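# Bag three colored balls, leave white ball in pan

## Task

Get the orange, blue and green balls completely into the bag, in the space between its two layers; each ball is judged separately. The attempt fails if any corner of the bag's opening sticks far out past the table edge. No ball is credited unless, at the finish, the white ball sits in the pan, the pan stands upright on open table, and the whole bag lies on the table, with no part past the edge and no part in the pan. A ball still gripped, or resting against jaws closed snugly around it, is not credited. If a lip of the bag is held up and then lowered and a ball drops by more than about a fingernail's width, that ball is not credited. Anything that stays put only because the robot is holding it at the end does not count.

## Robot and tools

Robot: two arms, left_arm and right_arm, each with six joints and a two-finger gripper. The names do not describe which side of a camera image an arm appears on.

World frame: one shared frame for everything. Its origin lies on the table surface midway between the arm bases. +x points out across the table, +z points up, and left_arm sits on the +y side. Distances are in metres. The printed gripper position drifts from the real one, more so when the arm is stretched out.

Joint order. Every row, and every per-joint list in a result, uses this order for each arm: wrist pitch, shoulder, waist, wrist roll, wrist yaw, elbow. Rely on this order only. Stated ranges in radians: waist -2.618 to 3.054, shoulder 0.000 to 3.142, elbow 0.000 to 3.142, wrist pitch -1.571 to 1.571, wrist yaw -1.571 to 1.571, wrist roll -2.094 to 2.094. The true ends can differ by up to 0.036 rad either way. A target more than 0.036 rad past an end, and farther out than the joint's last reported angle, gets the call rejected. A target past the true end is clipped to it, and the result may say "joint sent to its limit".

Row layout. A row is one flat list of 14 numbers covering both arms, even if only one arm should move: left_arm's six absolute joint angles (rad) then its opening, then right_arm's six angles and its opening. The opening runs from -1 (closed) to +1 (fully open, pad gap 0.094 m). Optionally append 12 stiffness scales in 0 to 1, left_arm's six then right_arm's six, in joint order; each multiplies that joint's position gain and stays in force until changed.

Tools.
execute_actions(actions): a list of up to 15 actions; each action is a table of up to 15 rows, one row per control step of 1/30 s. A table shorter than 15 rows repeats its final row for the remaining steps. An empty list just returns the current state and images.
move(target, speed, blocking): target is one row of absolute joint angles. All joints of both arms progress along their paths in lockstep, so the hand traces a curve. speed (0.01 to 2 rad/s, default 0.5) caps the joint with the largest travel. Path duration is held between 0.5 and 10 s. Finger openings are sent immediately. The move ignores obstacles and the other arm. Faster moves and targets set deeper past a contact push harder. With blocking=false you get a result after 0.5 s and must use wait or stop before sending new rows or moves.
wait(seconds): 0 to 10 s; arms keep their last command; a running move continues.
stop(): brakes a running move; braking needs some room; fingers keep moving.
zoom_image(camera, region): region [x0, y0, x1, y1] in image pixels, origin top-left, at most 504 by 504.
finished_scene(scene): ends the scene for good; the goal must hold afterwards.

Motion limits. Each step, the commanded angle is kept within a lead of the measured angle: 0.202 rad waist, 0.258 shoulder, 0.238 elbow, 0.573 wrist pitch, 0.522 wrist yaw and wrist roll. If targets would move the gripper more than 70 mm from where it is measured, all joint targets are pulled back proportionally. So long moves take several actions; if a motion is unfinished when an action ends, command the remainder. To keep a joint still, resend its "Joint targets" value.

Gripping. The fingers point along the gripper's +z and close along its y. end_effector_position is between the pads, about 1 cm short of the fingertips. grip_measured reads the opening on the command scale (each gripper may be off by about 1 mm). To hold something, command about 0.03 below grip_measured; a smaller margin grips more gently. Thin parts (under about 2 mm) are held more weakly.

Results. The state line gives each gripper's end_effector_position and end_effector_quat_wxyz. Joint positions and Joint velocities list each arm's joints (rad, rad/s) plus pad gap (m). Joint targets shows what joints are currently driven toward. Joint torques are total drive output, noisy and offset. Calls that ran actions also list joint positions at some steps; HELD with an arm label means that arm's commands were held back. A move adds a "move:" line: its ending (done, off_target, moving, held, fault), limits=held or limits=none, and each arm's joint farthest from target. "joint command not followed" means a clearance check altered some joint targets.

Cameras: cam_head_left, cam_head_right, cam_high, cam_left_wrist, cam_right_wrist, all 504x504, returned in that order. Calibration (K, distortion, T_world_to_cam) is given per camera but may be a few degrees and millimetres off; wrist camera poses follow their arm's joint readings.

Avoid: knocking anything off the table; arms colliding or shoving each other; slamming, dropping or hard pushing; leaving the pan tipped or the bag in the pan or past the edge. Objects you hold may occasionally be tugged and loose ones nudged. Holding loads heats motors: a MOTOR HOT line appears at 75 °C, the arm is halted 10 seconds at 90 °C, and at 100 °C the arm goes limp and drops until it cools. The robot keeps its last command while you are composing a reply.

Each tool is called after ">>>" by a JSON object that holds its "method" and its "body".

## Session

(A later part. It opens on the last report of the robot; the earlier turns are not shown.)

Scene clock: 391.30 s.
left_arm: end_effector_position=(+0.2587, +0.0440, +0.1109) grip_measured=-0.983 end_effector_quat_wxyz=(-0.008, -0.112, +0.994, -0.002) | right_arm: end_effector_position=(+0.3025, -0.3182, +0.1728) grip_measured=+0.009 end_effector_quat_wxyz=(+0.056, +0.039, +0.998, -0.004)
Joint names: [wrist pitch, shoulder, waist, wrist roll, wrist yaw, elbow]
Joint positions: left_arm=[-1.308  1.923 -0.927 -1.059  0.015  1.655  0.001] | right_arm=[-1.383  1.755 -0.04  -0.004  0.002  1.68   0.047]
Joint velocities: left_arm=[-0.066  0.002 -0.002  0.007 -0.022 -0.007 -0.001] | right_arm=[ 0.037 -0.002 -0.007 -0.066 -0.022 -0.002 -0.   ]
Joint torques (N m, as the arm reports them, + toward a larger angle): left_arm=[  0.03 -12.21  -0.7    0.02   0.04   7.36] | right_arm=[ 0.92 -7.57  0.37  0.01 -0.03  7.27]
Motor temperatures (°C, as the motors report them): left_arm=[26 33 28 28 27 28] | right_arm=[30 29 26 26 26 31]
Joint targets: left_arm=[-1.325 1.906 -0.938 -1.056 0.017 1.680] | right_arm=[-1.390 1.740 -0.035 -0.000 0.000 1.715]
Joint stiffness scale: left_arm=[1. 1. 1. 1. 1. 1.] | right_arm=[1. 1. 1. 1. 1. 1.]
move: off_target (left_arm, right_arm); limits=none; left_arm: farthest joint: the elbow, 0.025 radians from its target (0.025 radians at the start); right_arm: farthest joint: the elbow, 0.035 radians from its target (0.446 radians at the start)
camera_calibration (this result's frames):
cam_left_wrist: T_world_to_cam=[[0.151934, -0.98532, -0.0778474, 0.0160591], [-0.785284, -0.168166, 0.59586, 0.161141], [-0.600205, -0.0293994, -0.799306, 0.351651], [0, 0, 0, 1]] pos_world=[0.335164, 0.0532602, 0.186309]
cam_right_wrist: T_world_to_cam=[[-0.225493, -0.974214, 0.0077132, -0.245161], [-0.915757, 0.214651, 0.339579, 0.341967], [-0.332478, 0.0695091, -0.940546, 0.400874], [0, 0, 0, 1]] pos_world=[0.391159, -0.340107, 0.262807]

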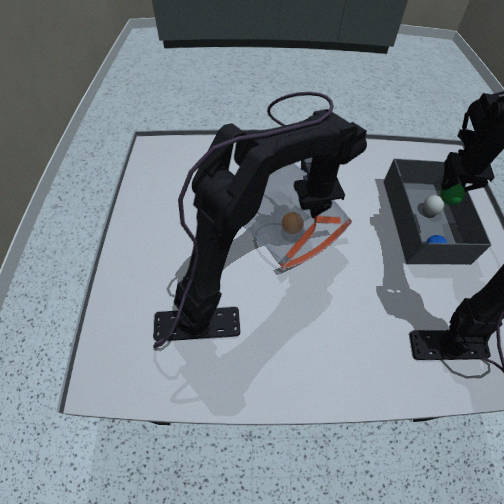

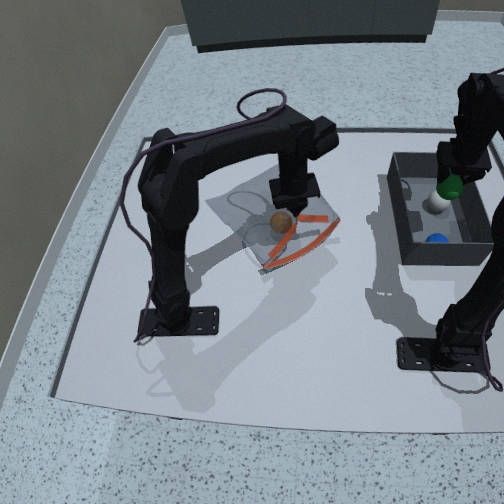

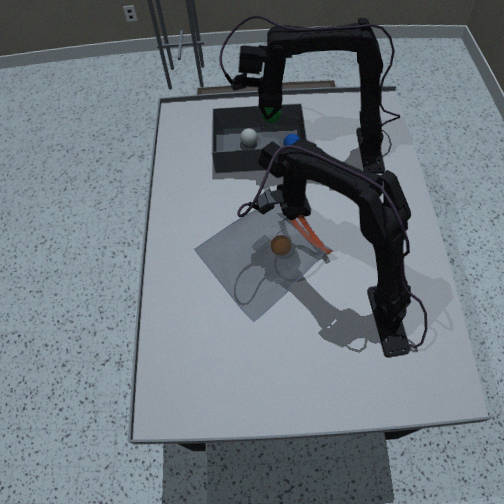

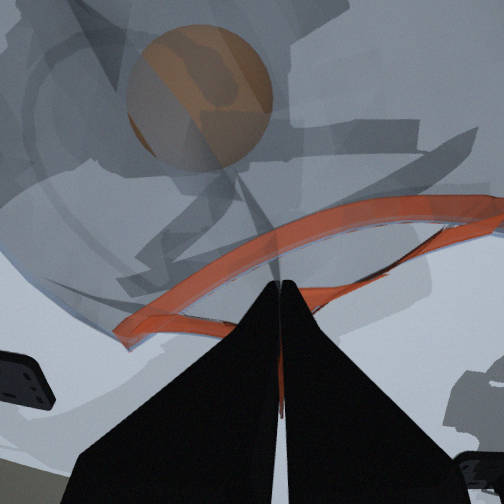

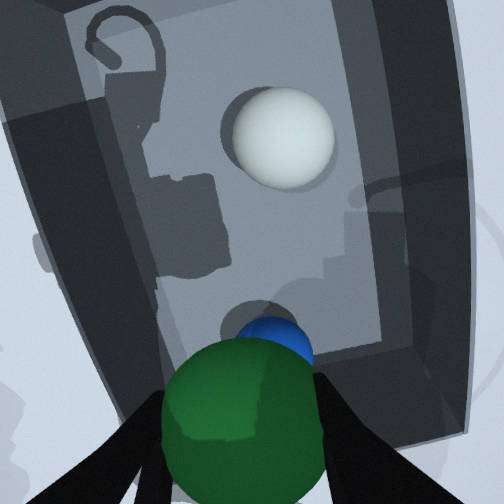

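>>> {"method": "move", "body": {"target": [-1.325,1.906,-0.938,-1.056,0.017,1.68,-1, 0.27,0.75,0.5,0,0,0.26,0.0], "speed": 0.9}}

>>> {"method": "move", "body": {"target": [-1.325,1.906,-0.938,-1.056,0.017,1.68,-1, 1.535,1.85,0.895,0,0,0.131,0.0], "speed": 0.8}}

>>> {"method": "move", "body": {"target": [-1.325,1.906,-0.938,-1.056,0.017,1.68,-1, 1.45,1.955,0.895,0,0,0.33,0.0], "speed": 0.25}}

Scene clock: 398.40 s.
left_arm: end_effector_position=(+0.2587, +0.0440, +0.1109) grip_measured=-0.983 end_effector_quat_wxyz=(-0.008, -0.112, +0.994, -0.002) | right_arm: end_effector_position=(+0.2425, -0.1543, +0.1762) grip_measured=+0.009 end_effector_quat_wxyz=(+0.599, -0.176, +0.770, +0.134)
Joint names: [wrist pitch, shoulder, waist, wrist roll, wrist yaw, elbow]
Joint positions: left_arm=[-1.308  1.923 -0.927 -1.059  0.015  1.655  0.001] | right_arm=[ 0.249  0.769  0.488 -0.004  0.002  0.27   0.047]
Joint velocities: left_arm=[-0.022 -0.002  0.007 -0.051 -0.007 -0.002 -0.001] | right_arm=[ 0.022 -0.007 -0.002  0.051 -0.007 -0.012  0.   ]
Joint torques (N m, as the arm reports them, + toward a larger angle): left_arm=[  0.02 -12.22  -0.71   0.02   0.04   7.34] | right_arm=[ 2.73 -1.85  0.87  0.01 -0.03  5.44]
Motor temperatures (°C, as the motors report them): left_arm=[26 33 28 28 27 28] | right_arm=[30 29 26 26 26 32]
Joint targets: left_arm=[-1.325 1.906 -0.938 -1.056 0.017 1.680] | right_arm=[0.270 0.750 0.500 0.000 -0.000 0.260]
Joint stiffness scale: left_arm=[1. 1. 1. 1. 1. 1.] | right_arm=[1. 1. 1. 1. 1. 1.]
move: off_target (left_arm, right_arm); limits=none; left_arm: farthest joint: the elbow, 0.025 radians from its target (0.025 radians at the start); right_arm: farthest joint: the wrist pitch, 0.021 radians from its target (1.653 radians at the start)
camera_calibration (this result's frames):
cam_left_wrist: T_world_to_cam=[[0.151934, -0.98532, -0.0778474, 0.0160591], [-0.785284, -0.168166, 0.59586, 0.161141], [-0.600205, -0.0293994, -0.799306, 0.351651], [0, 0, 0, 1]] pos_world=[0.335164, 0.0532602, 0.186309]
cam_right_wrist: T_world_to_cam=[[0.37403, -0.917734, -0.133665, -0.210815], [-0.644361, -0.153502, -0.749157, 0.319928], [0.667009, 0.366336, -0.648766, 0.124714], [0, 0, 0, 1]] pos_world=[0.201815, -0.190049, 0.292408]

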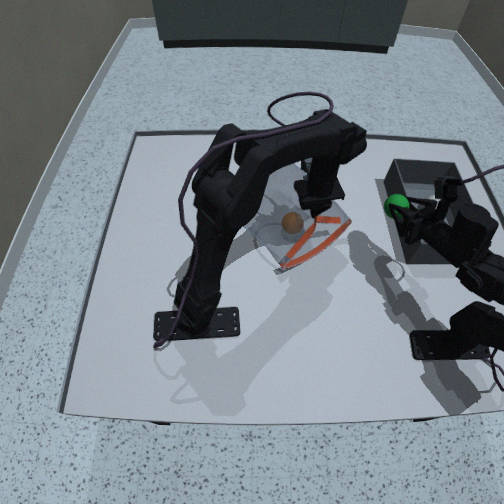

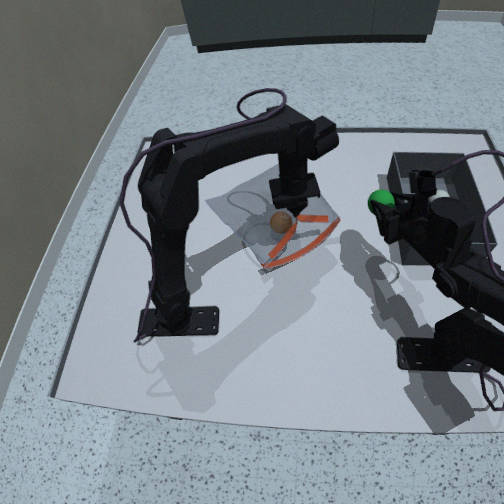

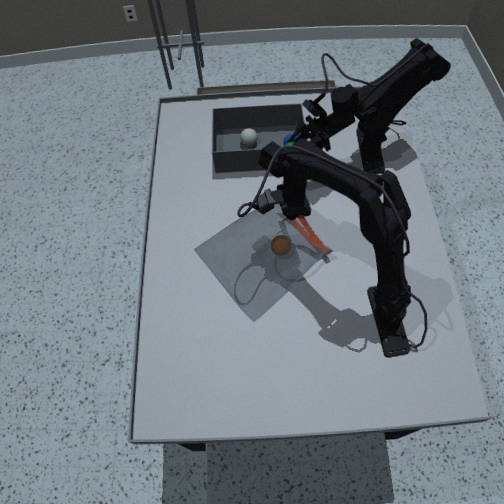

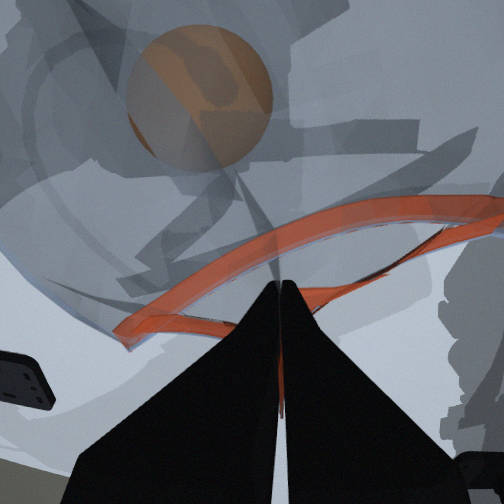

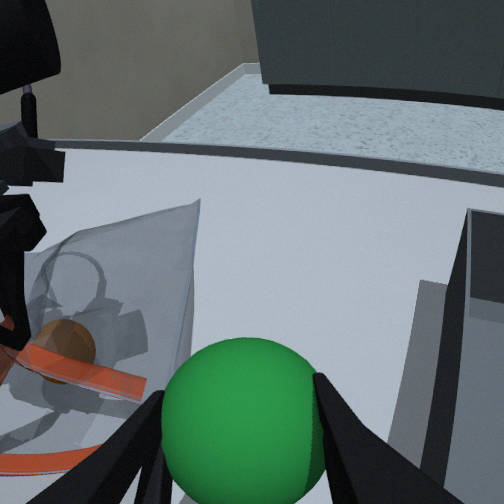

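Scene clock: 400.90 s.
left_arm: end_effector_position=(+0.2587, +0.0440, +0.1109) grip_measured=-0.983 end_effector_quat_wxyz=(-0.008, -0.112, +0.994, -0.002) | right_arm: end_effector_position=(+0.2020, -0.0172, +0.0782) grip_measured=+0.009 end_effector_quat_wxyz=(+0.586, -0.314, +0.700, +0.260)
Joint names: [wrist pitch, shoulder, waist, wrist roll, wrist yaw, elbow]
Joint positions: left_arm=[-1.308  1.923 -0.927 -1.059  0.015  1.655  0.001] | right_arm=[ 1.514  1.846  0.884 -0.004  0.002  0.153  0.047]
Joint velocities: left_arm=[-0.051 -0.002  0.007  0.022  0.022  0.012 -0.001] | right_arm=[ 0.066 -0.012 -0.007 -0.007  0.007 -0.012 -0.   ]
Joint torques (N m, as the arm reports them, + toward a larger angle): left_arm=[  0.03 -12.26  -0.74   0.01   0.03   7.35] | right_arm=[ 2.73 -4.03  0.82  0.02 -0.03  0.91]
Motor temperatures (°C, as the motors report them): left_arm=[26 33 28 28 27 28] | right_arm=[31 29 26 26 26 32]
Joint targets: left_arm=[-1.325 1.906 -0.938 -1.056 0.017 1.680] | right_arm=[1.535 1.850 0.895 -0.000 -0.000 0.131]
Joint stiffness scale: left_arm=[1. 1. 1. 1. 1. 1.] | right_arm=[1. 1. 1. 1. 1. 1.]
move: off_target (left_arm, right_arm); limits=none; left_arm: farthest joint: the elbow, 0.025 radians from its target (0.025 radians at the start); right_arm: farthest joint: the elbow, 0.022 radians from its target (0.139 radians at the start)
camera_calibration (this result's frames):
cam_left_wrist: T_world_to_cam=[[0.151934, -0.98532, -0.0778474, 0.0160591], [-0.785284, -0.168166, 0.59586, 0.161141], [-0.600205, -0.0293994, -0.799306, 0.351651], [0, 0, 0, 1]] pos_world=[0.335164, 0.0532602, 0.186309]
cam_right_wrist: T_world_to_cam=[[0.705539, -0.695195, -0.137547, -0.145722], [-0.498457, -0.348852, -0.793626, 0.212049], [0.503742, 0.628495, -0.592654, 0.071048], [0, 0, 0, 1]] pos_world=[0.17272, -0.0719849, 0.190351]

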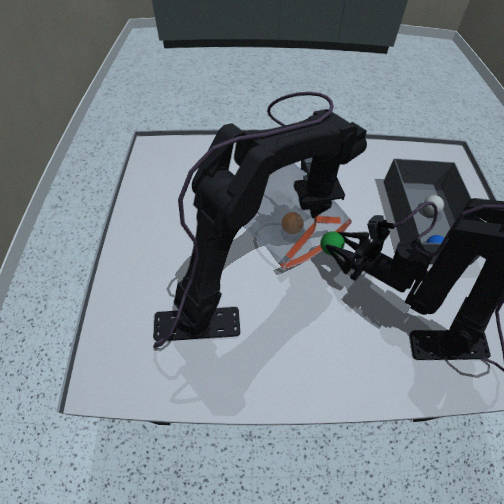

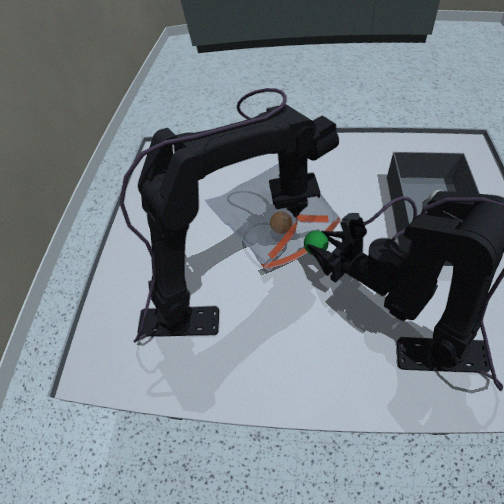

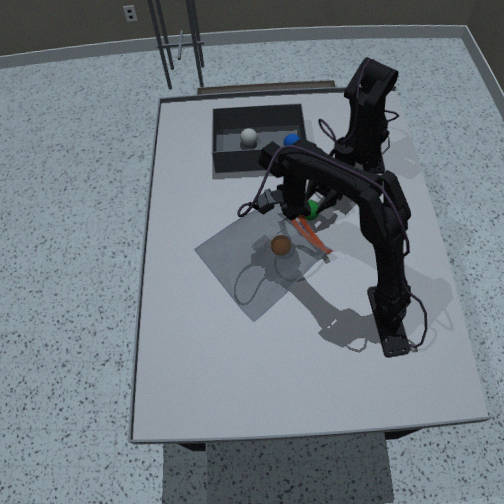

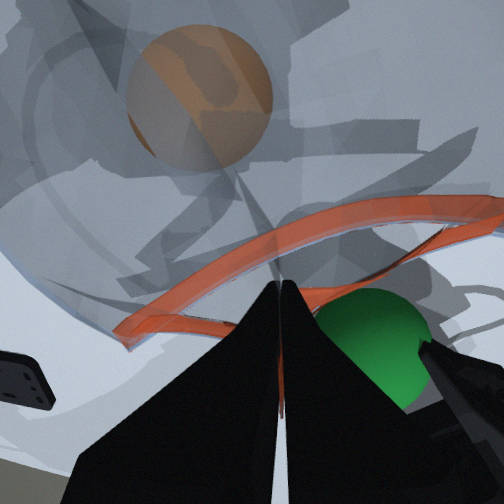

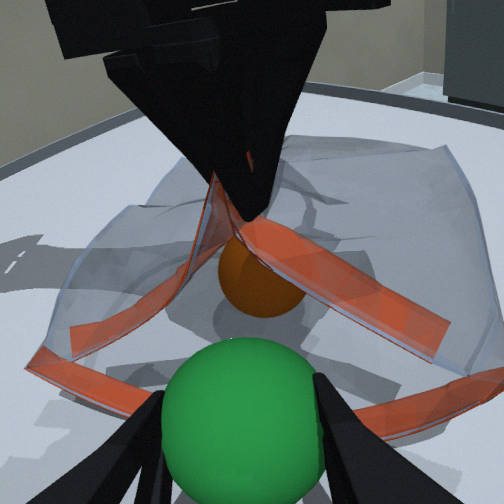

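Scene clock: 402.10 s.
left_arm: end_effector_position=(+0.2587, +0.0440, +0.1109) grip_measured=-0.983 end_effector_quat_wxyz=(-0.008, -0.112, +0.994, -0.002) | right_arm: end_effector_position=(+0.2252, +0.0088, +0.0653) grip_measured=+0.009 end_effector_quat_wxyz=(+0.578, -0.317, +0.706, +0.257)
Joint names: [wrist pitch, shoulder, waist, wrist roll, wrist yaw, elbow]
Joint positions: left_arm=[-1.308  1.923 -0.927 -1.059  0.015  1.655  0.001] | right_arm=[ 1.452  1.95   0.884 -0.004  0.002  0.297  0.047]
Joint velocities: left_arm=[ 0.007 -0.002 -0.032  0.066 -0.007 -0.012 -0.   ] | right_arm=[-0.007 -0.017 -0.002 -0.007 -0.007  0.002  0.   ]
Joint torques (N m, as the arm reports them, + toward a larger angle): left_arm=[  0.03 -12.23  -0.71   0.02   0.03   7.39] | right_arm=[ 2.5  -4.93  0.81  0.01 -0.03  4.55]
Motor temperatures (°C, as the motors report them): left_arm=[26 33 28 28 27 28] | right_arm=[31 29 26 26 26 31]
Joint targets: left_arm=[-1.325 1.906 -0.938 -1.056 0.017 1.680] | right_arm=[1.450 1.955 0.895 0.000 0.000 0.330]
Joint stiffness scale: left_arm=[1. 1. 1. 1. 1. 1.] | right_arm=[1. 1. 1. 1. 1. 1.]
move: off_target (left_arm, right_arm); limits=none; left_arm: farthest joint: the elbow, 0.025 radians from its target (0.025 radians at the start); right_arm: farthest joint: the elbow, 0.033 radians from its target (0.177 radians at the start)
camera_calibration (this result's frames):
cam_left_wrist: T_world_to_cam=[[0.151934, -0.98532, -0.0778474, 0.0160591], [-0.785284, -0.168166, 0.59586, 0.161141], [-0.600205, -0.0293994, -0.799306, 0.351651], [0, 0, 0, 1]] pos_world=[0.335164, 0.0532602, 0.186309]
cam_right_wrist: T_world_to_cam=[[0.703487, -0.697496, -0.136404, -0.145376], [-0.510245, -0.36207, -0.780099, 0.224323], [0.494729, 0.618389, -0.610605, 0.0386167], [0, 0, 0, 1]] pos_world=[0.197626, -0.0440589, 0.178744]

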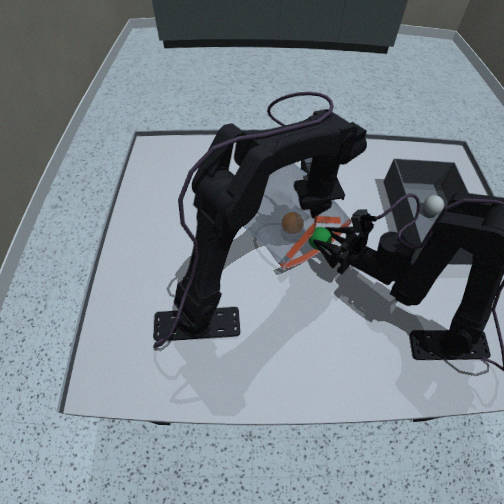

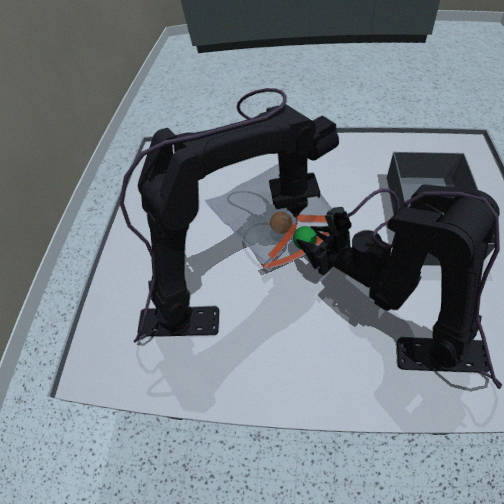

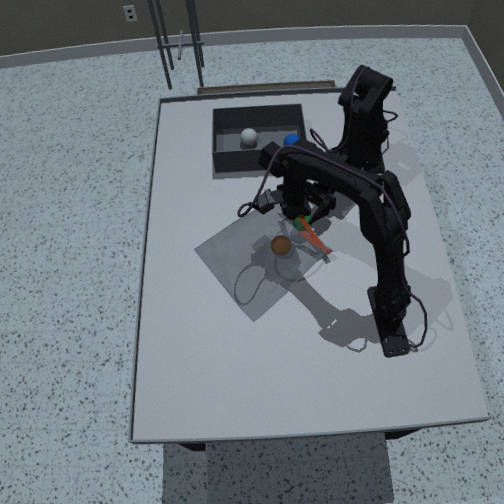

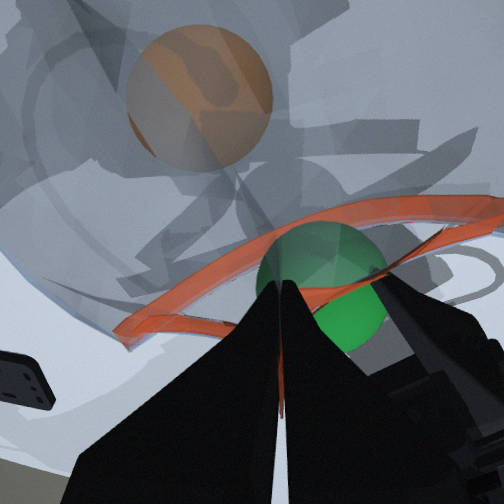

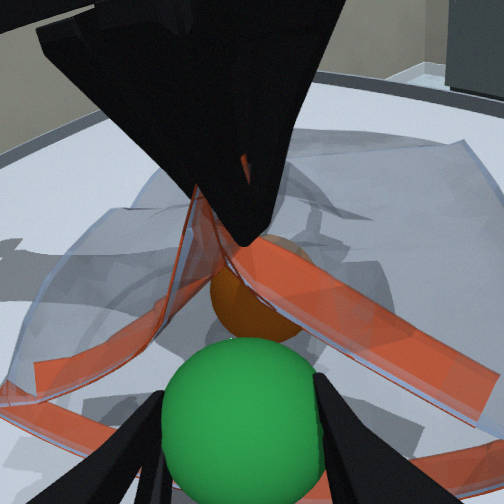

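>>> {"method": "move", "body": {"target": [-1.325,1.906,-0.938,-1.056,0.017,1.68,-1, 1.47,2.14,0.895,0,0,0.52,0.0], "speed": 0.15}}

>>> {"method": "execute_actions", "body": {"actions": [[[-1.325,1.906,-0.938,-1.056,0.017,1.68,-1, 1.445,2.14,0.895,0,0,0.52,0.0]],[[-1.325,1.906,-0.938,-1.056,0.017,1.68,-1, 1.445,2.14,0.895,0,0,0.52,0.15]],[[-1.325,1.906,-0.938,-1.056,0.017,1.68,-1, 1.445,2.14,0.895,0,0,0.52,0.4]]]}}

>>> {"method": "move", "body": {"target": [-1.325,1.906,-0.938,-1.056,0.017,1.68,-1, 1.56,2.025,0.89,0,0,0.225,0.4], "speed": 0.25}}

Scene clock: 409.93 s.
left_arm: end_effector_position=(+0.2587, +0.0440, +0.1109) grip_measured=-0.983 end_effector_quat_wxyz=(-0.008, -0.112, +0.994, -0.002) | right_arm: end_effector_position=(+0.2547, +0.0419, +0.0430) grip_measured=+0.009 end_effector_quat_wxyz=(+0.578, -0.317, +0.706, +0.257)
Joint names: [wrist pitch, shoulder, waist, wrist roll, wrist yaw, elbow]
Joint positions: left_arm=[-1.308  1.923 -0.927 -1.059  0.015  1.655  0.001] | right_arm=[ 1.45   2.136  0.884 -0.004  0.002  0.486  0.047]
Joint velocities: left_arm=[-0.007 -0.012 -0.007  0.051 -0.051  0.012 -0.001] | right_arm=[-0.051 -0.017 -0.002  0.022 -0.037 -0.002 -0.   ]
Joint torques (N m, as the arm reports them, + toward a larger angle): left_arm=[  0.02 -12.23  -0.71   0.03   0.03   7.36] | right_arm=[ 2.74 -6.38  0.82  0.01 -0.03  4.66]
Motor temperatures (°C, as the motors report them): left_arm=[26 33 28 28 27 28] | right_arm=[32 28 26 26 26 31]
Joint targets: left_arm=[-1.325 1.906 -0.938 -1.056 0.017 1.680] | right_arm=[1.470 2.140 0.895 -0.000 0.000 0.520]
Joint stiffness scale: left_arm=[1. 1. 1. 1. 1. 1.] | right_arm=[1. 1. 1. 1. 1. 1.]
move: off_target (left_arm, right_arm); limits=none; left_arm: farthest joint: the elbow, 0.025 radians from its target (0.025 radians at the start); right_arm: farthest joint: the elbow, 0.034 radians from its target (0.223 radians at the start)
camera_calibration (this result's frames):
cam_left_wrist: T_world_to_cam=[[0.151934, -0.98532, -0.0778474, 0.0160591], [-0.785284, -0.168166, 0.59586, 0.161141], [-0.600205, -0.0293994, -0.799306, 0.351651], [0, 0, 0, 1]] pos_world=[0.335164, 0.0532602, 0.186309]
cam_right_wrist: T_world_to_cam=[[0.703487, -0.697496, -0.136404, -0.146094], [-0.510245, -0.36207, -0.780099, 0.233999], [0.494729, 0.618389, -0.610605, -0.0100687], [0, 0, 0, 1]] pos_world=[0.227153, -0.0109498, 0.156466]

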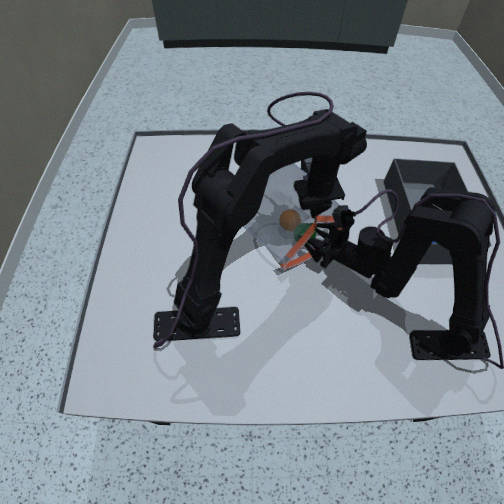

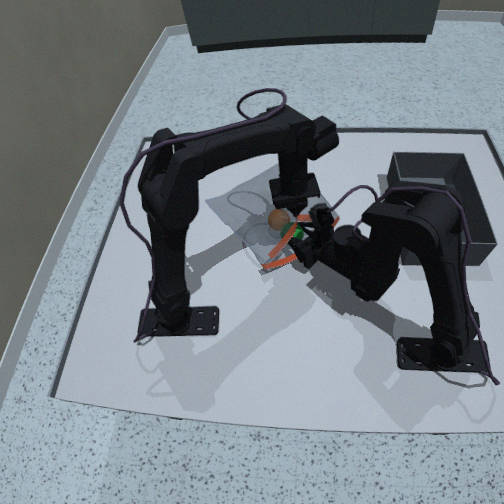

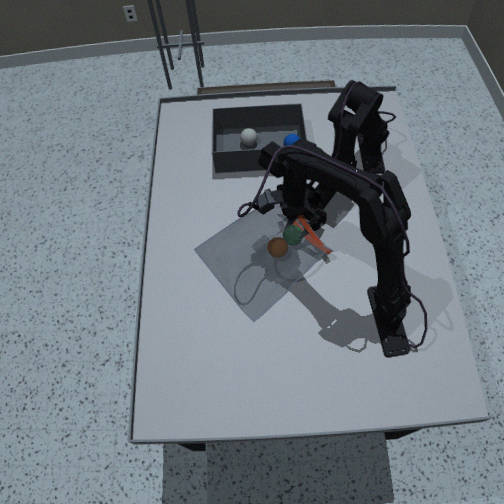

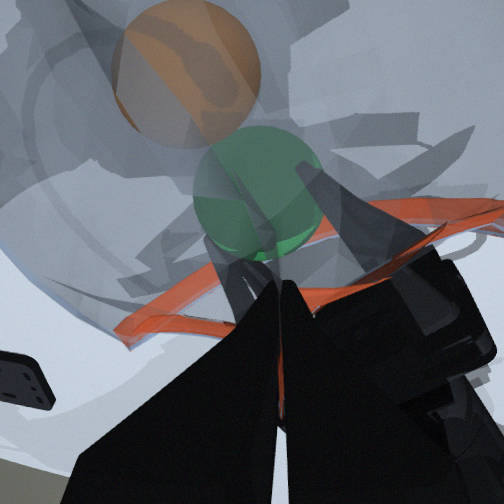

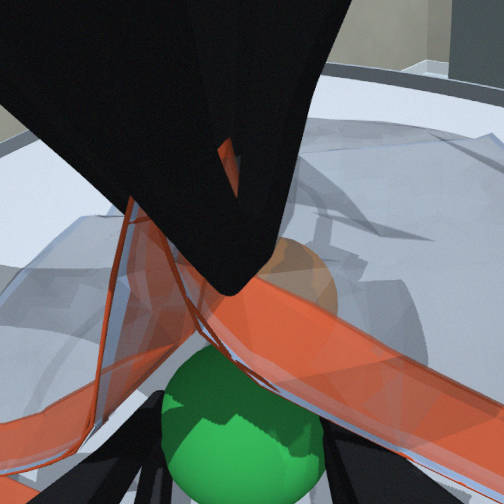

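Scene clock: 411.43 s.
left_arm: end_effector_position=(+0.2587, +0.0440, +0.1109) grip_measured=-0.983 end_effector_quat_wxyz=(-0.008, -0.112, +0.994, -0.002) | right_arm: end_effector_position=(+0.2546, +0.0418, +0.0420) grip_measured=+0.397 end_effector_quat_wxyz=(+0.577, -0.318, +0.708, +0.256)
Joint names: [wrist pitch, shoulder, waist, wrist roll, wrist yaw, elbow]
Joint positions: left_arm=[-1.308  1.923 -0.927 -1.059  0.015  1.655  0.001] | right_arm=[ 1.446  2.136  0.884 -0.004  0.002  0.486  0.066]
Joint velocities: left_arm=[0.051 0.012 0.007 0.037 0.051 0.002 0.   ] | right_arm=[ 0.022  0.017  0.007  0.037  0.066  0.017 -0.001]
Joint torques (N m, as the arm reports them, + toward a larger angle): left_arm=[  0.03 -12.21  -0.7    0.02   0.03   7.36] | right_arm=[ 2.5  -6.34  0.81  0.01 -0.04  4.65]
Motor temperatures (°C, as the motors report them): left_arm=[26 33 28 28 27 28] | right_arm=[32 28 26 26 26 31]
Joint targets: left_arm=[-1.325 1.906 -0.938 -1.056 0.017 1.680] | right_arm=[1.445 2.140 0.895 -0.000 0.000 0.520]
Joint stiffness scale: left_arm=[1. 1. 1. 1. 1. 1.] | right_arm=[1. 1. 1. 1. 1. 1.]
Step readings (joint positions; steps 1 to 15: 1st action; 16 to 30: 2nd action; 31 to 45: 3rd action):
0: left_arm=[-1.308 1.923 -0.927 -1.059 0.015 1.655] | right_arm=[1.450 2.136 0.884 -0.004 0.002 0.486]
1: left_arm=[-1.308 1.923 -0.927 -1.059 0.015 1.655] | right_arm=[1.450 2.136 0.884 -0.004 0.002 0.486]
2: left_arm=[-1.308 1.923 -0.927 -1.059 0.015 1.655] | right_arm=[1.449 2.136 0.884 -0.004 0.002 0.486]
4: left_arm=[-1.308 1.923 -0.927 -1.059 0.015 1.655] | right_arm=[1.448 2.136 0.884 -0.004 0.002 0.486]
8: left_arm=[-1.308 1.923 -0.927 -1.059 0.015 1.655] | right_arm=[1.447 2.136 0.884 -0.004 0.002 0.486]
15: left_arm=[-1.308 1.923 -0.927 -1.059 0.015 1.655] | right_arm=[1.447 2.136 0.884 -0.004 0.002 0.486]
16: left_arm=[-1.308 1.923 -0.927 -1.059 0.015 1.655] | right_arm=[1.447 2.136 0.884 -0.004 0.002 0.486]
17: left_arm=[-1.308 1.923 -0.927 -1.059 0.015 1.655] | right_arm=[1.447 2.136 0.884 -0.004 0.002 0.486]
19: left_arm=[-1.308 1.923 -0.927 -1.059 0.015 1.655] | right_arm=[1.446 2.136 0.884 -0.004 0.002 0.486]
23: left_arm=[-1.308 1.923 -0.927 -1.059 0.015 1.655] | right_arm=[1.446 2.136 0.884 -0.004 0.002 0.486]
30: left_arm=[-1.308 1.923 -0.927 -1.059 0.015 1.655] | right_arm=[1.446 2.136 0.884 -0.004 0.002 0.486]
31: left_arm=[-1.308 1.923 -0.927 -1.059 0.015 1.655] | right_arm=[1.446 2.136 0.884 -0.004 0.002 0.486]
32: left_arm=[-1.308 1.923 -0.927 -1.059 0.015 1.655] | right_arm=[1.446 2.136 0.884 -0.004 0.002 0.486]
34: left_arm=[-1.308 1.923 -0.927 -1.059 0.015 1.655] | right_arm=[1.446 2.136 0.884 -0.004 0.002 0.486]
38: left_arm=[-1.308 1.923 -0.927 -1.059 0.015 1.655] | right_arm=[1.446 2.136 0.884 -0.004 0.002 0.486]
45: Joint positions above
camera_calibration (this result's frames):
cam_left_wrist: T_world_to_cam=[[0.151934, -0.98532, -0.0778474, 0.0160591], [-0.785284, -0.168166, 0.59586, 0.161141], [-0.600205, -0.0293994, -0.799306, 0.351651], [0, 0, 0, 1]] pos_world=[0.335164, 0.0532602, 0.186309]
cam_right_wrist: T_world_to_cam=[[0.703106, -0.697923, -0.136183, -0.146139], [-0.512421, -0.364509, -0.777534, 0.233621], [0.493019, 0.616471, -0.613918, -0.00987142], [0, 0, 0, 1]] pos_world=[0.22733, -0.0107513, 0.155686]

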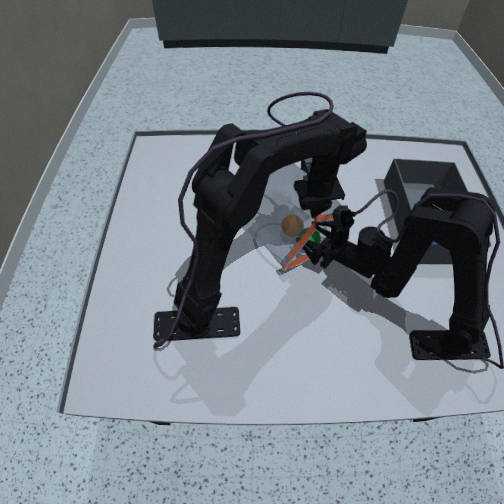

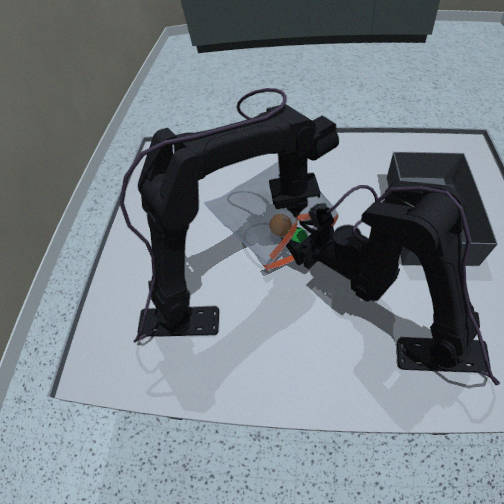

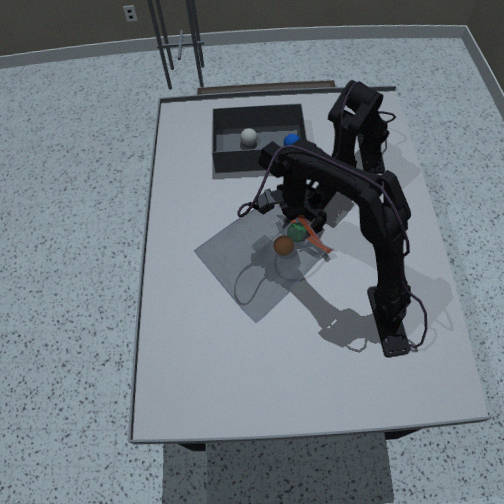

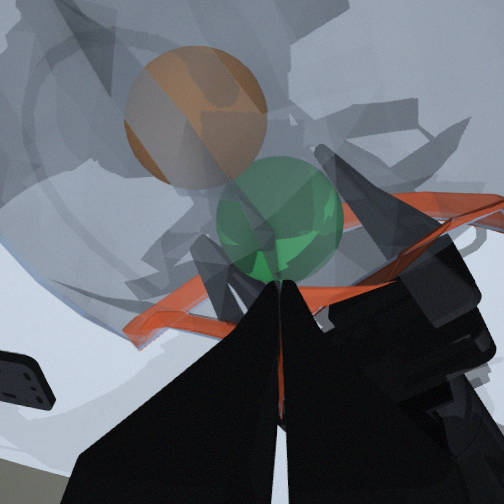

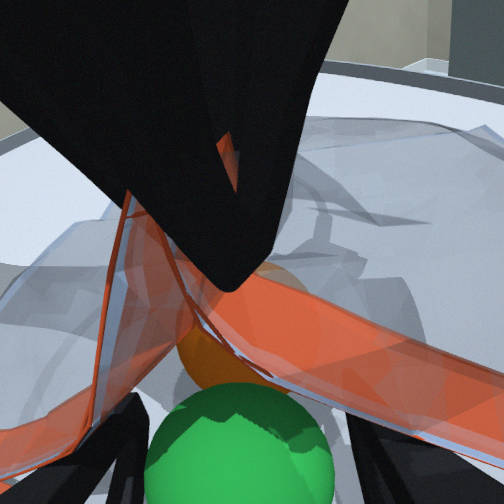

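Scene clock: 413.00 s.
left_arm: end_effector_position=(+0.2587, +0.0439, +0.1109) grip_measured=-0.983 end_effector_quat_wxyz=(-0.008, -0.112, +0.994, -0.002) | right_arm: end_effector_position=(+0.2144, -0.0033, +0.0386) grip_measured=+0.397 end_effector_quat_wxyz=(+0.559, -0.324, +0.722, +0.248)
Joint names: [wrist pitch, shoulder, waist, wrist roll, wrist yaw, elbow]
Joint positions: left_arm=[-1.308  1.923 -0.927 -1.059  0.016  1.655  0.001] | right_arm=[ 1.542  2.045  0.884 -0.004  0.002  0.249  0.066]
Joint velocities: left_arm=[ 0.022  0.002 -0.012  0.022 -0.051  0.017  0.   ] | right_arm=[ 0.051 -0.012 -0.012 -0.037 -0.051  0.002  0.   ]
Joint torques (N m, as the arm reports them, + toward a larger angle): left_arm=[  0.02 -12.23  -0.73   0.03   0.03   7.36] | right_arm=[ 2.7  -6.75  0.47  0.01 -0.03  0.31]
Motor temperatures (°C, as the motors report them): left_arm=[26 33 28 28 27 28] | right_arm=[32 28 26 26 26 31]
Joint targets: left_arm=[-1.325 1.906 -0.938 -1.056 0.017 1.680] | right_arm=[1.560 2.025 0.890 0.000 0.000 0.225]
Joint stiffness scale: left_arm=[1. 1. 1. 1. 1. 1.] | right_arm=[1. 1. 1. 1. 1. 1.]
move: off_target (left_arm, right_arm); limits=none; left_arm: farthest joint: the elbow, 0.025 radians from its target (0.025 radians at the start); right_arm: farthest joint: the elbow, 0.024 radians from its target (0.261 radians at the start)
camera_calibration (this result's frames):
cam_left_wrist: T_world_to_cam=[[0.151914, -0.98534, -0.0776379, 0.0160047], [-0.785115, -0.168015, 0.596125, 0.161014], [-0.60043, -0.0296053, -0.799129, 0.351668], [0, 0, 0, 1]] pos_world=[0.335135, 0.053234, 0.186286]
cam_right_wrist: T_world_to_cam=[[0.698622, -0.702951, -0.133371, -0.148956], [-0.537762, -0.392924, -0.745937, 0.198093], [0.471952, 0.59285, -0.652526, 0.0415997], [0, 0, 0, 1]] pos_world=[0.190958, -0.0515356, 0.155043]

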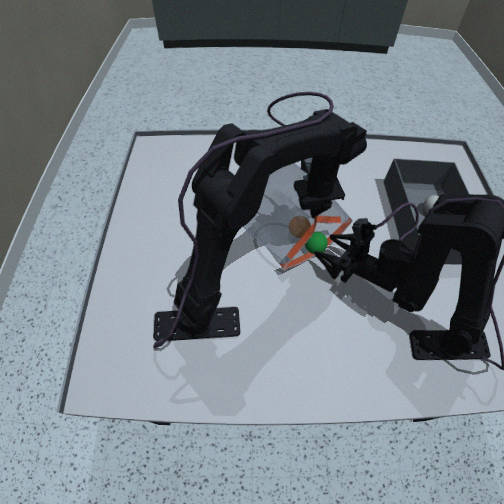

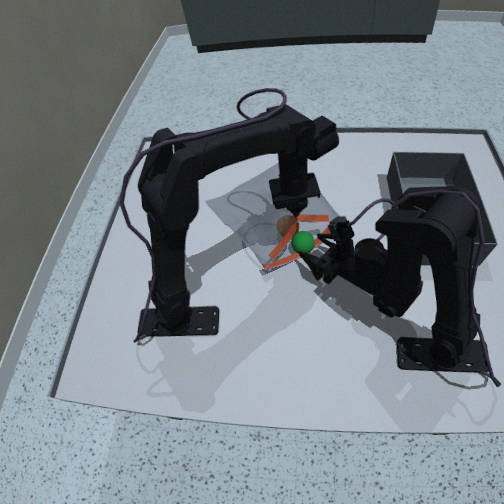

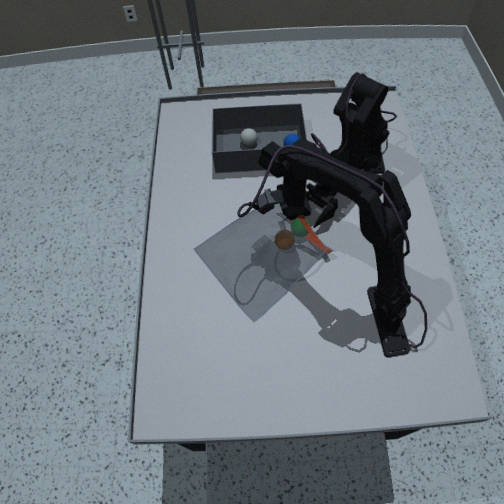

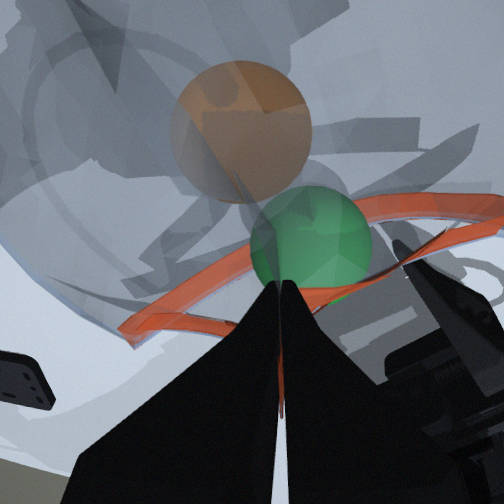

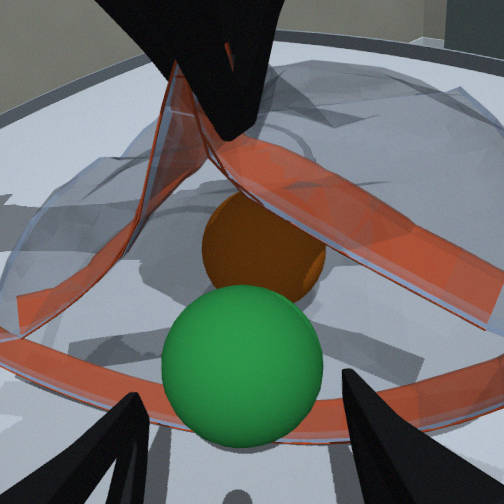

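>>> {"method": "execute_actions", "body": {"actions": [[[-1.325,1.906,-0.938,-1.056,0.017,1.68,-1, 1.56,2.025,0.89,0,0,0.225,0.0]],[[-1.325,1.906,-0.938,-1.056,0.017,1.68,-1, 1.56,2.025,0.89,0,0,0.225,-0.3]],[[-1.325,1.906,-0.938,-1.056,0.017,1.68,-1, 1.56,2.025,0.89,0,0,0.225,-0.55]]]}}

>>> {"method": "move", "body": {"target": [-1.325,1.906,-0.938,-1.056,0.017,1.68,-1, 1.445,2.172,0.89,0,0,0.56,-0.6], "speed": 0.15}}

Scene clock: 420.10 s.
left_arm: end_effector_position=(+0.2587, +0.0439, +0.1109) grip_measured=-0.983 end_effector_quat_wxyz=(-0.008, -0.112, +0.994, -0.002) | right_arm: end_effector_position=(+0.2144, -0.0033, +0.0388) grip_measured=-0.547 end_effector_quat_wxyz=(+0.559, -0.324, +0.721, +0.248)
Joint names: [wrist pitch, shoulder, waist, wrist roll, wrist yaw, elbow]
Joint positions: left_arm=[-1.308  1.923 -0.927 -1.059  0.016  1.655  0.001] | right_arm=[ 1.542  2.045  0.884 -0.004  0.002  0.249  0.021]
Joint velocities: left_arm=[ 0.007 -0.007 -0.002 -0.007  0.007 -0.007  0.001] | right_arm=[ 0.022  0.007 -0.007  0.007 -0.037  0.002  0.   ]
Joint torques (N m, as the arm reports them, + toward a larger angle): left_arm=[  0.02 -12.22  -0.69   0.03   0.04   7.35] | right_arm=[ 2.71 -6.77  0.47  0.01 -0.03  0.32]
Motor temperatures (°C, as the motors report them): left_arm=[26 33 28 28 27 28] | right_arm=[33 29 26 26 26 31]
Joint targets: left_arm=[-1.325 1.906 -0.938 -1.056 0.017 1.680] | right_arm=[1.560 2.025 0.890 -0.000 0.000 0.225]
Joint stiffness scale: left_arm=[1. 1. 1. 1. 1. 1.] | right_arm=[1. 1. 1. 1. 1. 1.]
Step readings (joint positions; steps 1 to 15: 1st action; 16 to 30: 2nd action; 31 to 45: 3rd action):
0: left_arm=[-1.308 1.923 -0.927 -1.059 0.016 1.655] | right_arm=[1.542 2.045 0.884 -0.004 0.002 0.249]
1: left_arm=[-1.308 1.923 -0.927 -1.059 0.016 1.655] | right_arm=[1.542 2.045 0.884 -0.004 0.002 0.249]
2: left_arm=[-1.308 1.923 -0.927 -1.059 0.016 1.655] | right_arm=[1.542 2.045 0.884 -0.004 0.002 0.249]
4: left_arm=[-1.308 1.923 -0.927 -1.059 0.016 1.655] | right_arm=[1.542 2.045 0.884 -0.004 0.002 0.249]
8: left_arm=[-1.308 1.923 -0.927 -1.059 0.016 1.655] | right_arm=[1.542 2.045 0.884 -0.004 0.002 0.249]
15: left_arm=[-1.308 1.923 -0.927 -1.059 0.016 1.655] | right_arm=[1.542 2.045 0.884 -0.004 0.002 0.249]
16: left_arm=[-1.308 1.923 -0.927 -1.059 0.016 1.655] | right_arm=[1.542 2.045 0.884 -0.004 0.002 0.249]
17: left_arm=[-1.308 1.923 -0.927 -1.059 0.016 1.655] | right_arm=[1.542 2.045 0.884 -0.004 0.002 0.249]
19: left_arm=[-1.308 1.923 -0.927 -1.059 0.016 1.655] | right_arm=[1.542 2.045 0.884 -0.004 0.002 0.249]
23: left_arm=[-1.308 1.923 -0.927 -1.059 0.016 1.655] | right_arm=[1.542 2.045 0.884 -0.004 0.002 0.249]
30: left_arm=[-1.308 1.923 -0.927 -1.059 0.016 1.655] | right_arm=[1.542 2.045 0.884 -0.004 0.002 0.249]
31: left_arm=[-1.308 1.923 -0.927 -1.059 0.016 1.655] | right_arm=[1.542 2.045 0.884 -0.004 0.002 0.249]
32: left_arm=[-1.308 1.923 -0.927 -1.059 0.016 1.655] | right_arm=[1.542 2.045 0.884 -0.004 0.002 0.249]
34: left_arm=[-1.308 1.923 -0.927 -1.059 0.016 1.655] | right_arm=[1.542 2.045 0.884 -0.004 0.002 0.249]
38: left_arm=[-1.308 1.923 -0.927 -1.059 0.016 1.655] | right_arm=[1.542 2.045 0.884 -0.004 0.002 0.249]
45: Joint positions above
camera_calibration (this result's frames):
cam_left_wrist: T_world_to_cam=[[0.151914, -0.98534, -0.0776379, 0.0160047], [-0.785115, -0.168015, 0.596125, 0.161014], [-0.60043, -0.0296053, -0.799129, 0.351668], [0, 0, 0, 1]] pos_world=[0.335135, 0.053234, 0.186286]
cam_right_wrist: T_world_to_cam=[[0.69869, -0.702875, -0.133416, -0.148941], [-0.537384, -0.3925, -0.746434, 0.1982], [0.472283, 0.593221, -0.651949, 0.041591], [0, 0, 0, 1]] pos_world=[0.19093, -0.0515662, 0.155187]

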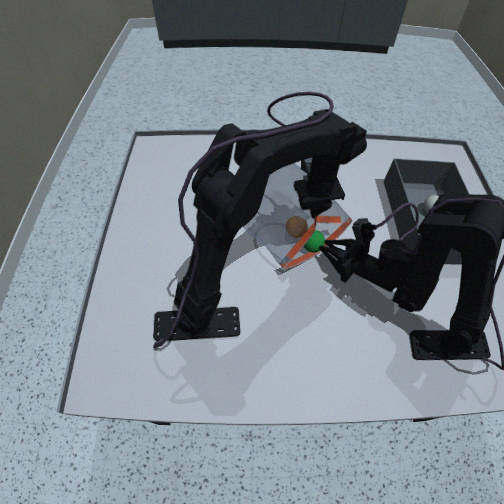

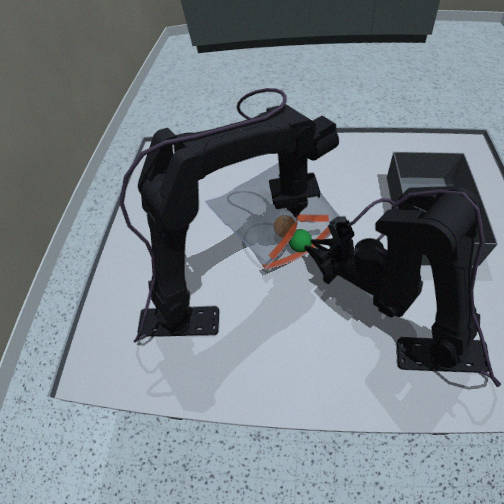

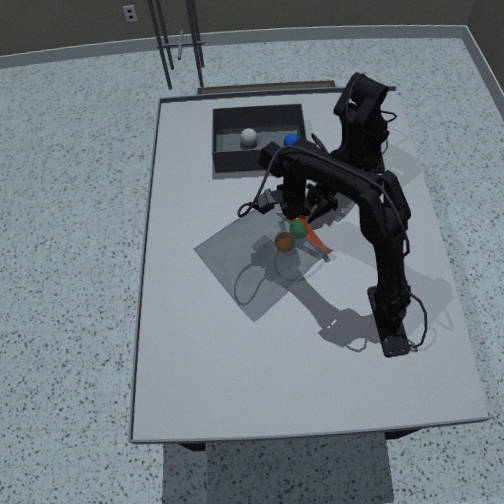

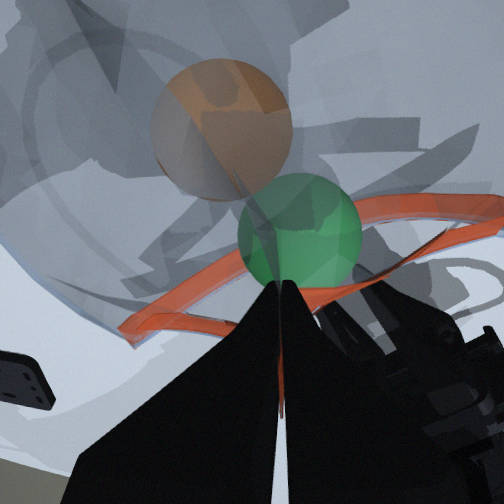

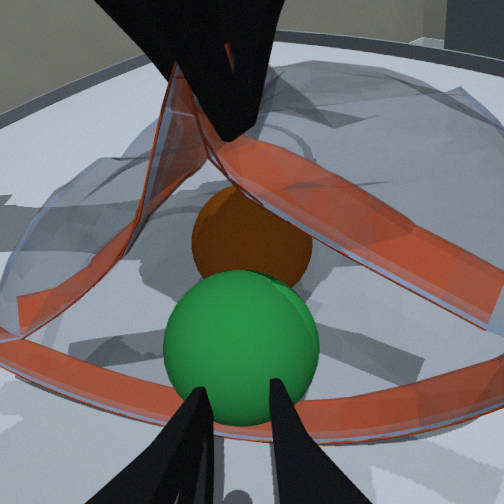

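Scene clock: 422.63 s.
left_arm: end_effector_position=(+0.2587, +0.0439, +0.1109) grip_measured=-0.983 end_effector_quat_wxyz=(-0.008, -0.112, +0.994, -0.002) | right_arm: end_effector_position=(+0.2613, +0.0493, +0.0413) grip_measured=-0.597 end_effector_quat_wxyz=(+0.582, -0.316, +0.704, +0.258)
Joint names: [wrist pitch, shoulder, waist, wrist roll, wrist yaw, elbow]
Joint positions: left_arm=[-1.308  1.923 -0.927 -1.059  0.016  1.655  0.001] | right_arm=[ 1.449  2.167  0.884 -0.004  0.002  0.527  0.019]
Joint velocities: left_arm=[-0.037  0.002  0.002 -0.007  0.037  0.002  0.001] | right_arm=[ 0.007  0.012  0.002 -0.022 -0.095  0.007  0.001]
Joint torques (N m, as the arm reports them, + toward a larger angle): left_arm=[  0.02 -12.2   -0.65   0.03   0.03   7.37] | right_arm=[ 2.47 -6.53  0.47  0.01 -0.04  4.63]
Motor temperatures (°C, as the motors report them): left_arm=[26 33 28 28 27 28] | right_arm=[33 29 26 26 26 31]
Joint targets: left_arm=[-1.325 1.906 -0.938 -1.056 0.017 1.680] | right_arm=[1.445 2.172 0.890 -0.000 -0.000 0.560]
Joint stiffness scale: left_arm=[1. 1. 1. 1. 1. 1.] | right_arm=[1. 1. 1. 1. 1. 1.]
move: off_target (left_arm, right_arm); limits=none; left_arm: farthest joint: the elbow, 0.025 radians from its target (0.025 radians at the start); right_arm: farthest joint: the elbow, 0.033 radians from its target (0.311 radians at the start)
camera_calibration (this result's frames):
cam_left_wrist: T_world_to_cam=[[0.151914, -0.98534, -0.0776379, 0.0160047], [-0.785115, -0.168015, 0.596125, 0.161014], [-0.60043, -0.0296053, -0.799129, 0.351668], [0, 0, 0, 1]] pos_world=[0.335135, 0.053234, 0.186286]
cam_right_wrist: T_world_to_cam=[[0.704354, -0.696523, -0.136897, -0.146068], [-0.505275, -0.356497, -0.78588, 0.237324], [0.498581, 0.622708, -0.603036, -0.0204369], [0, 0, 0, 1]] pos_world=[0.232987, -0.00440853, 0.154187]

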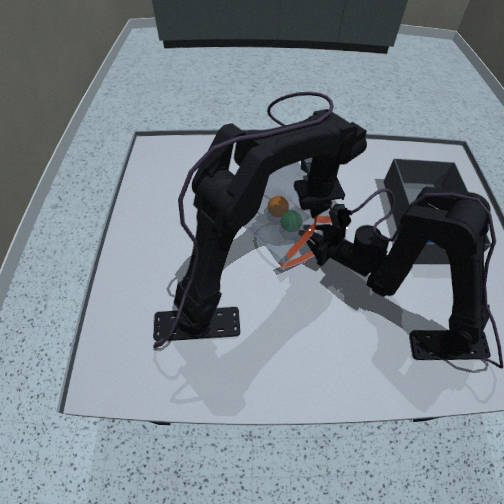

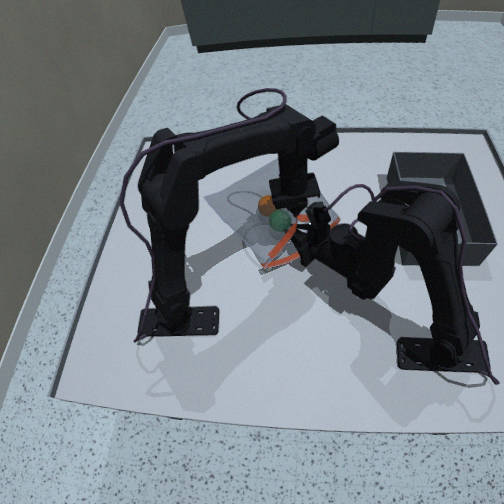

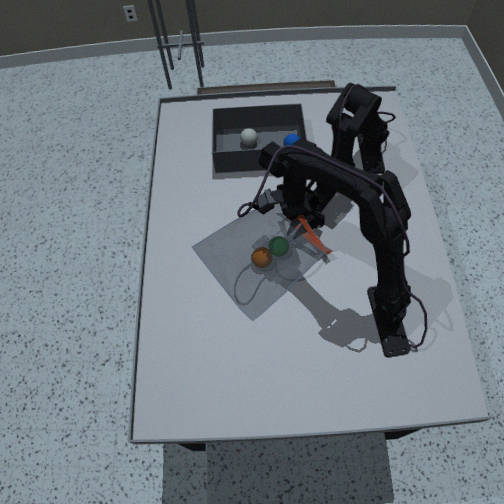

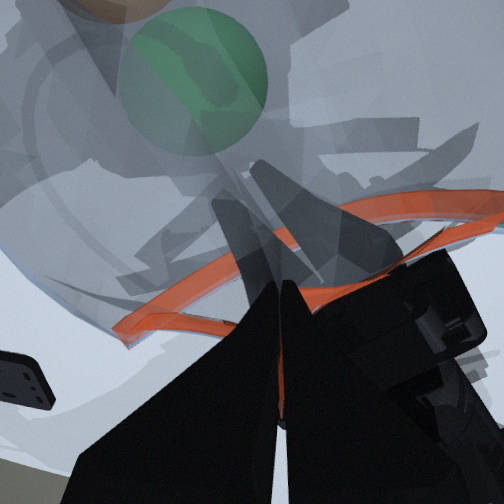

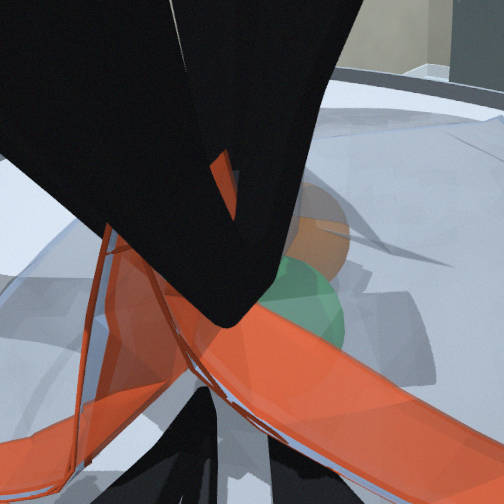

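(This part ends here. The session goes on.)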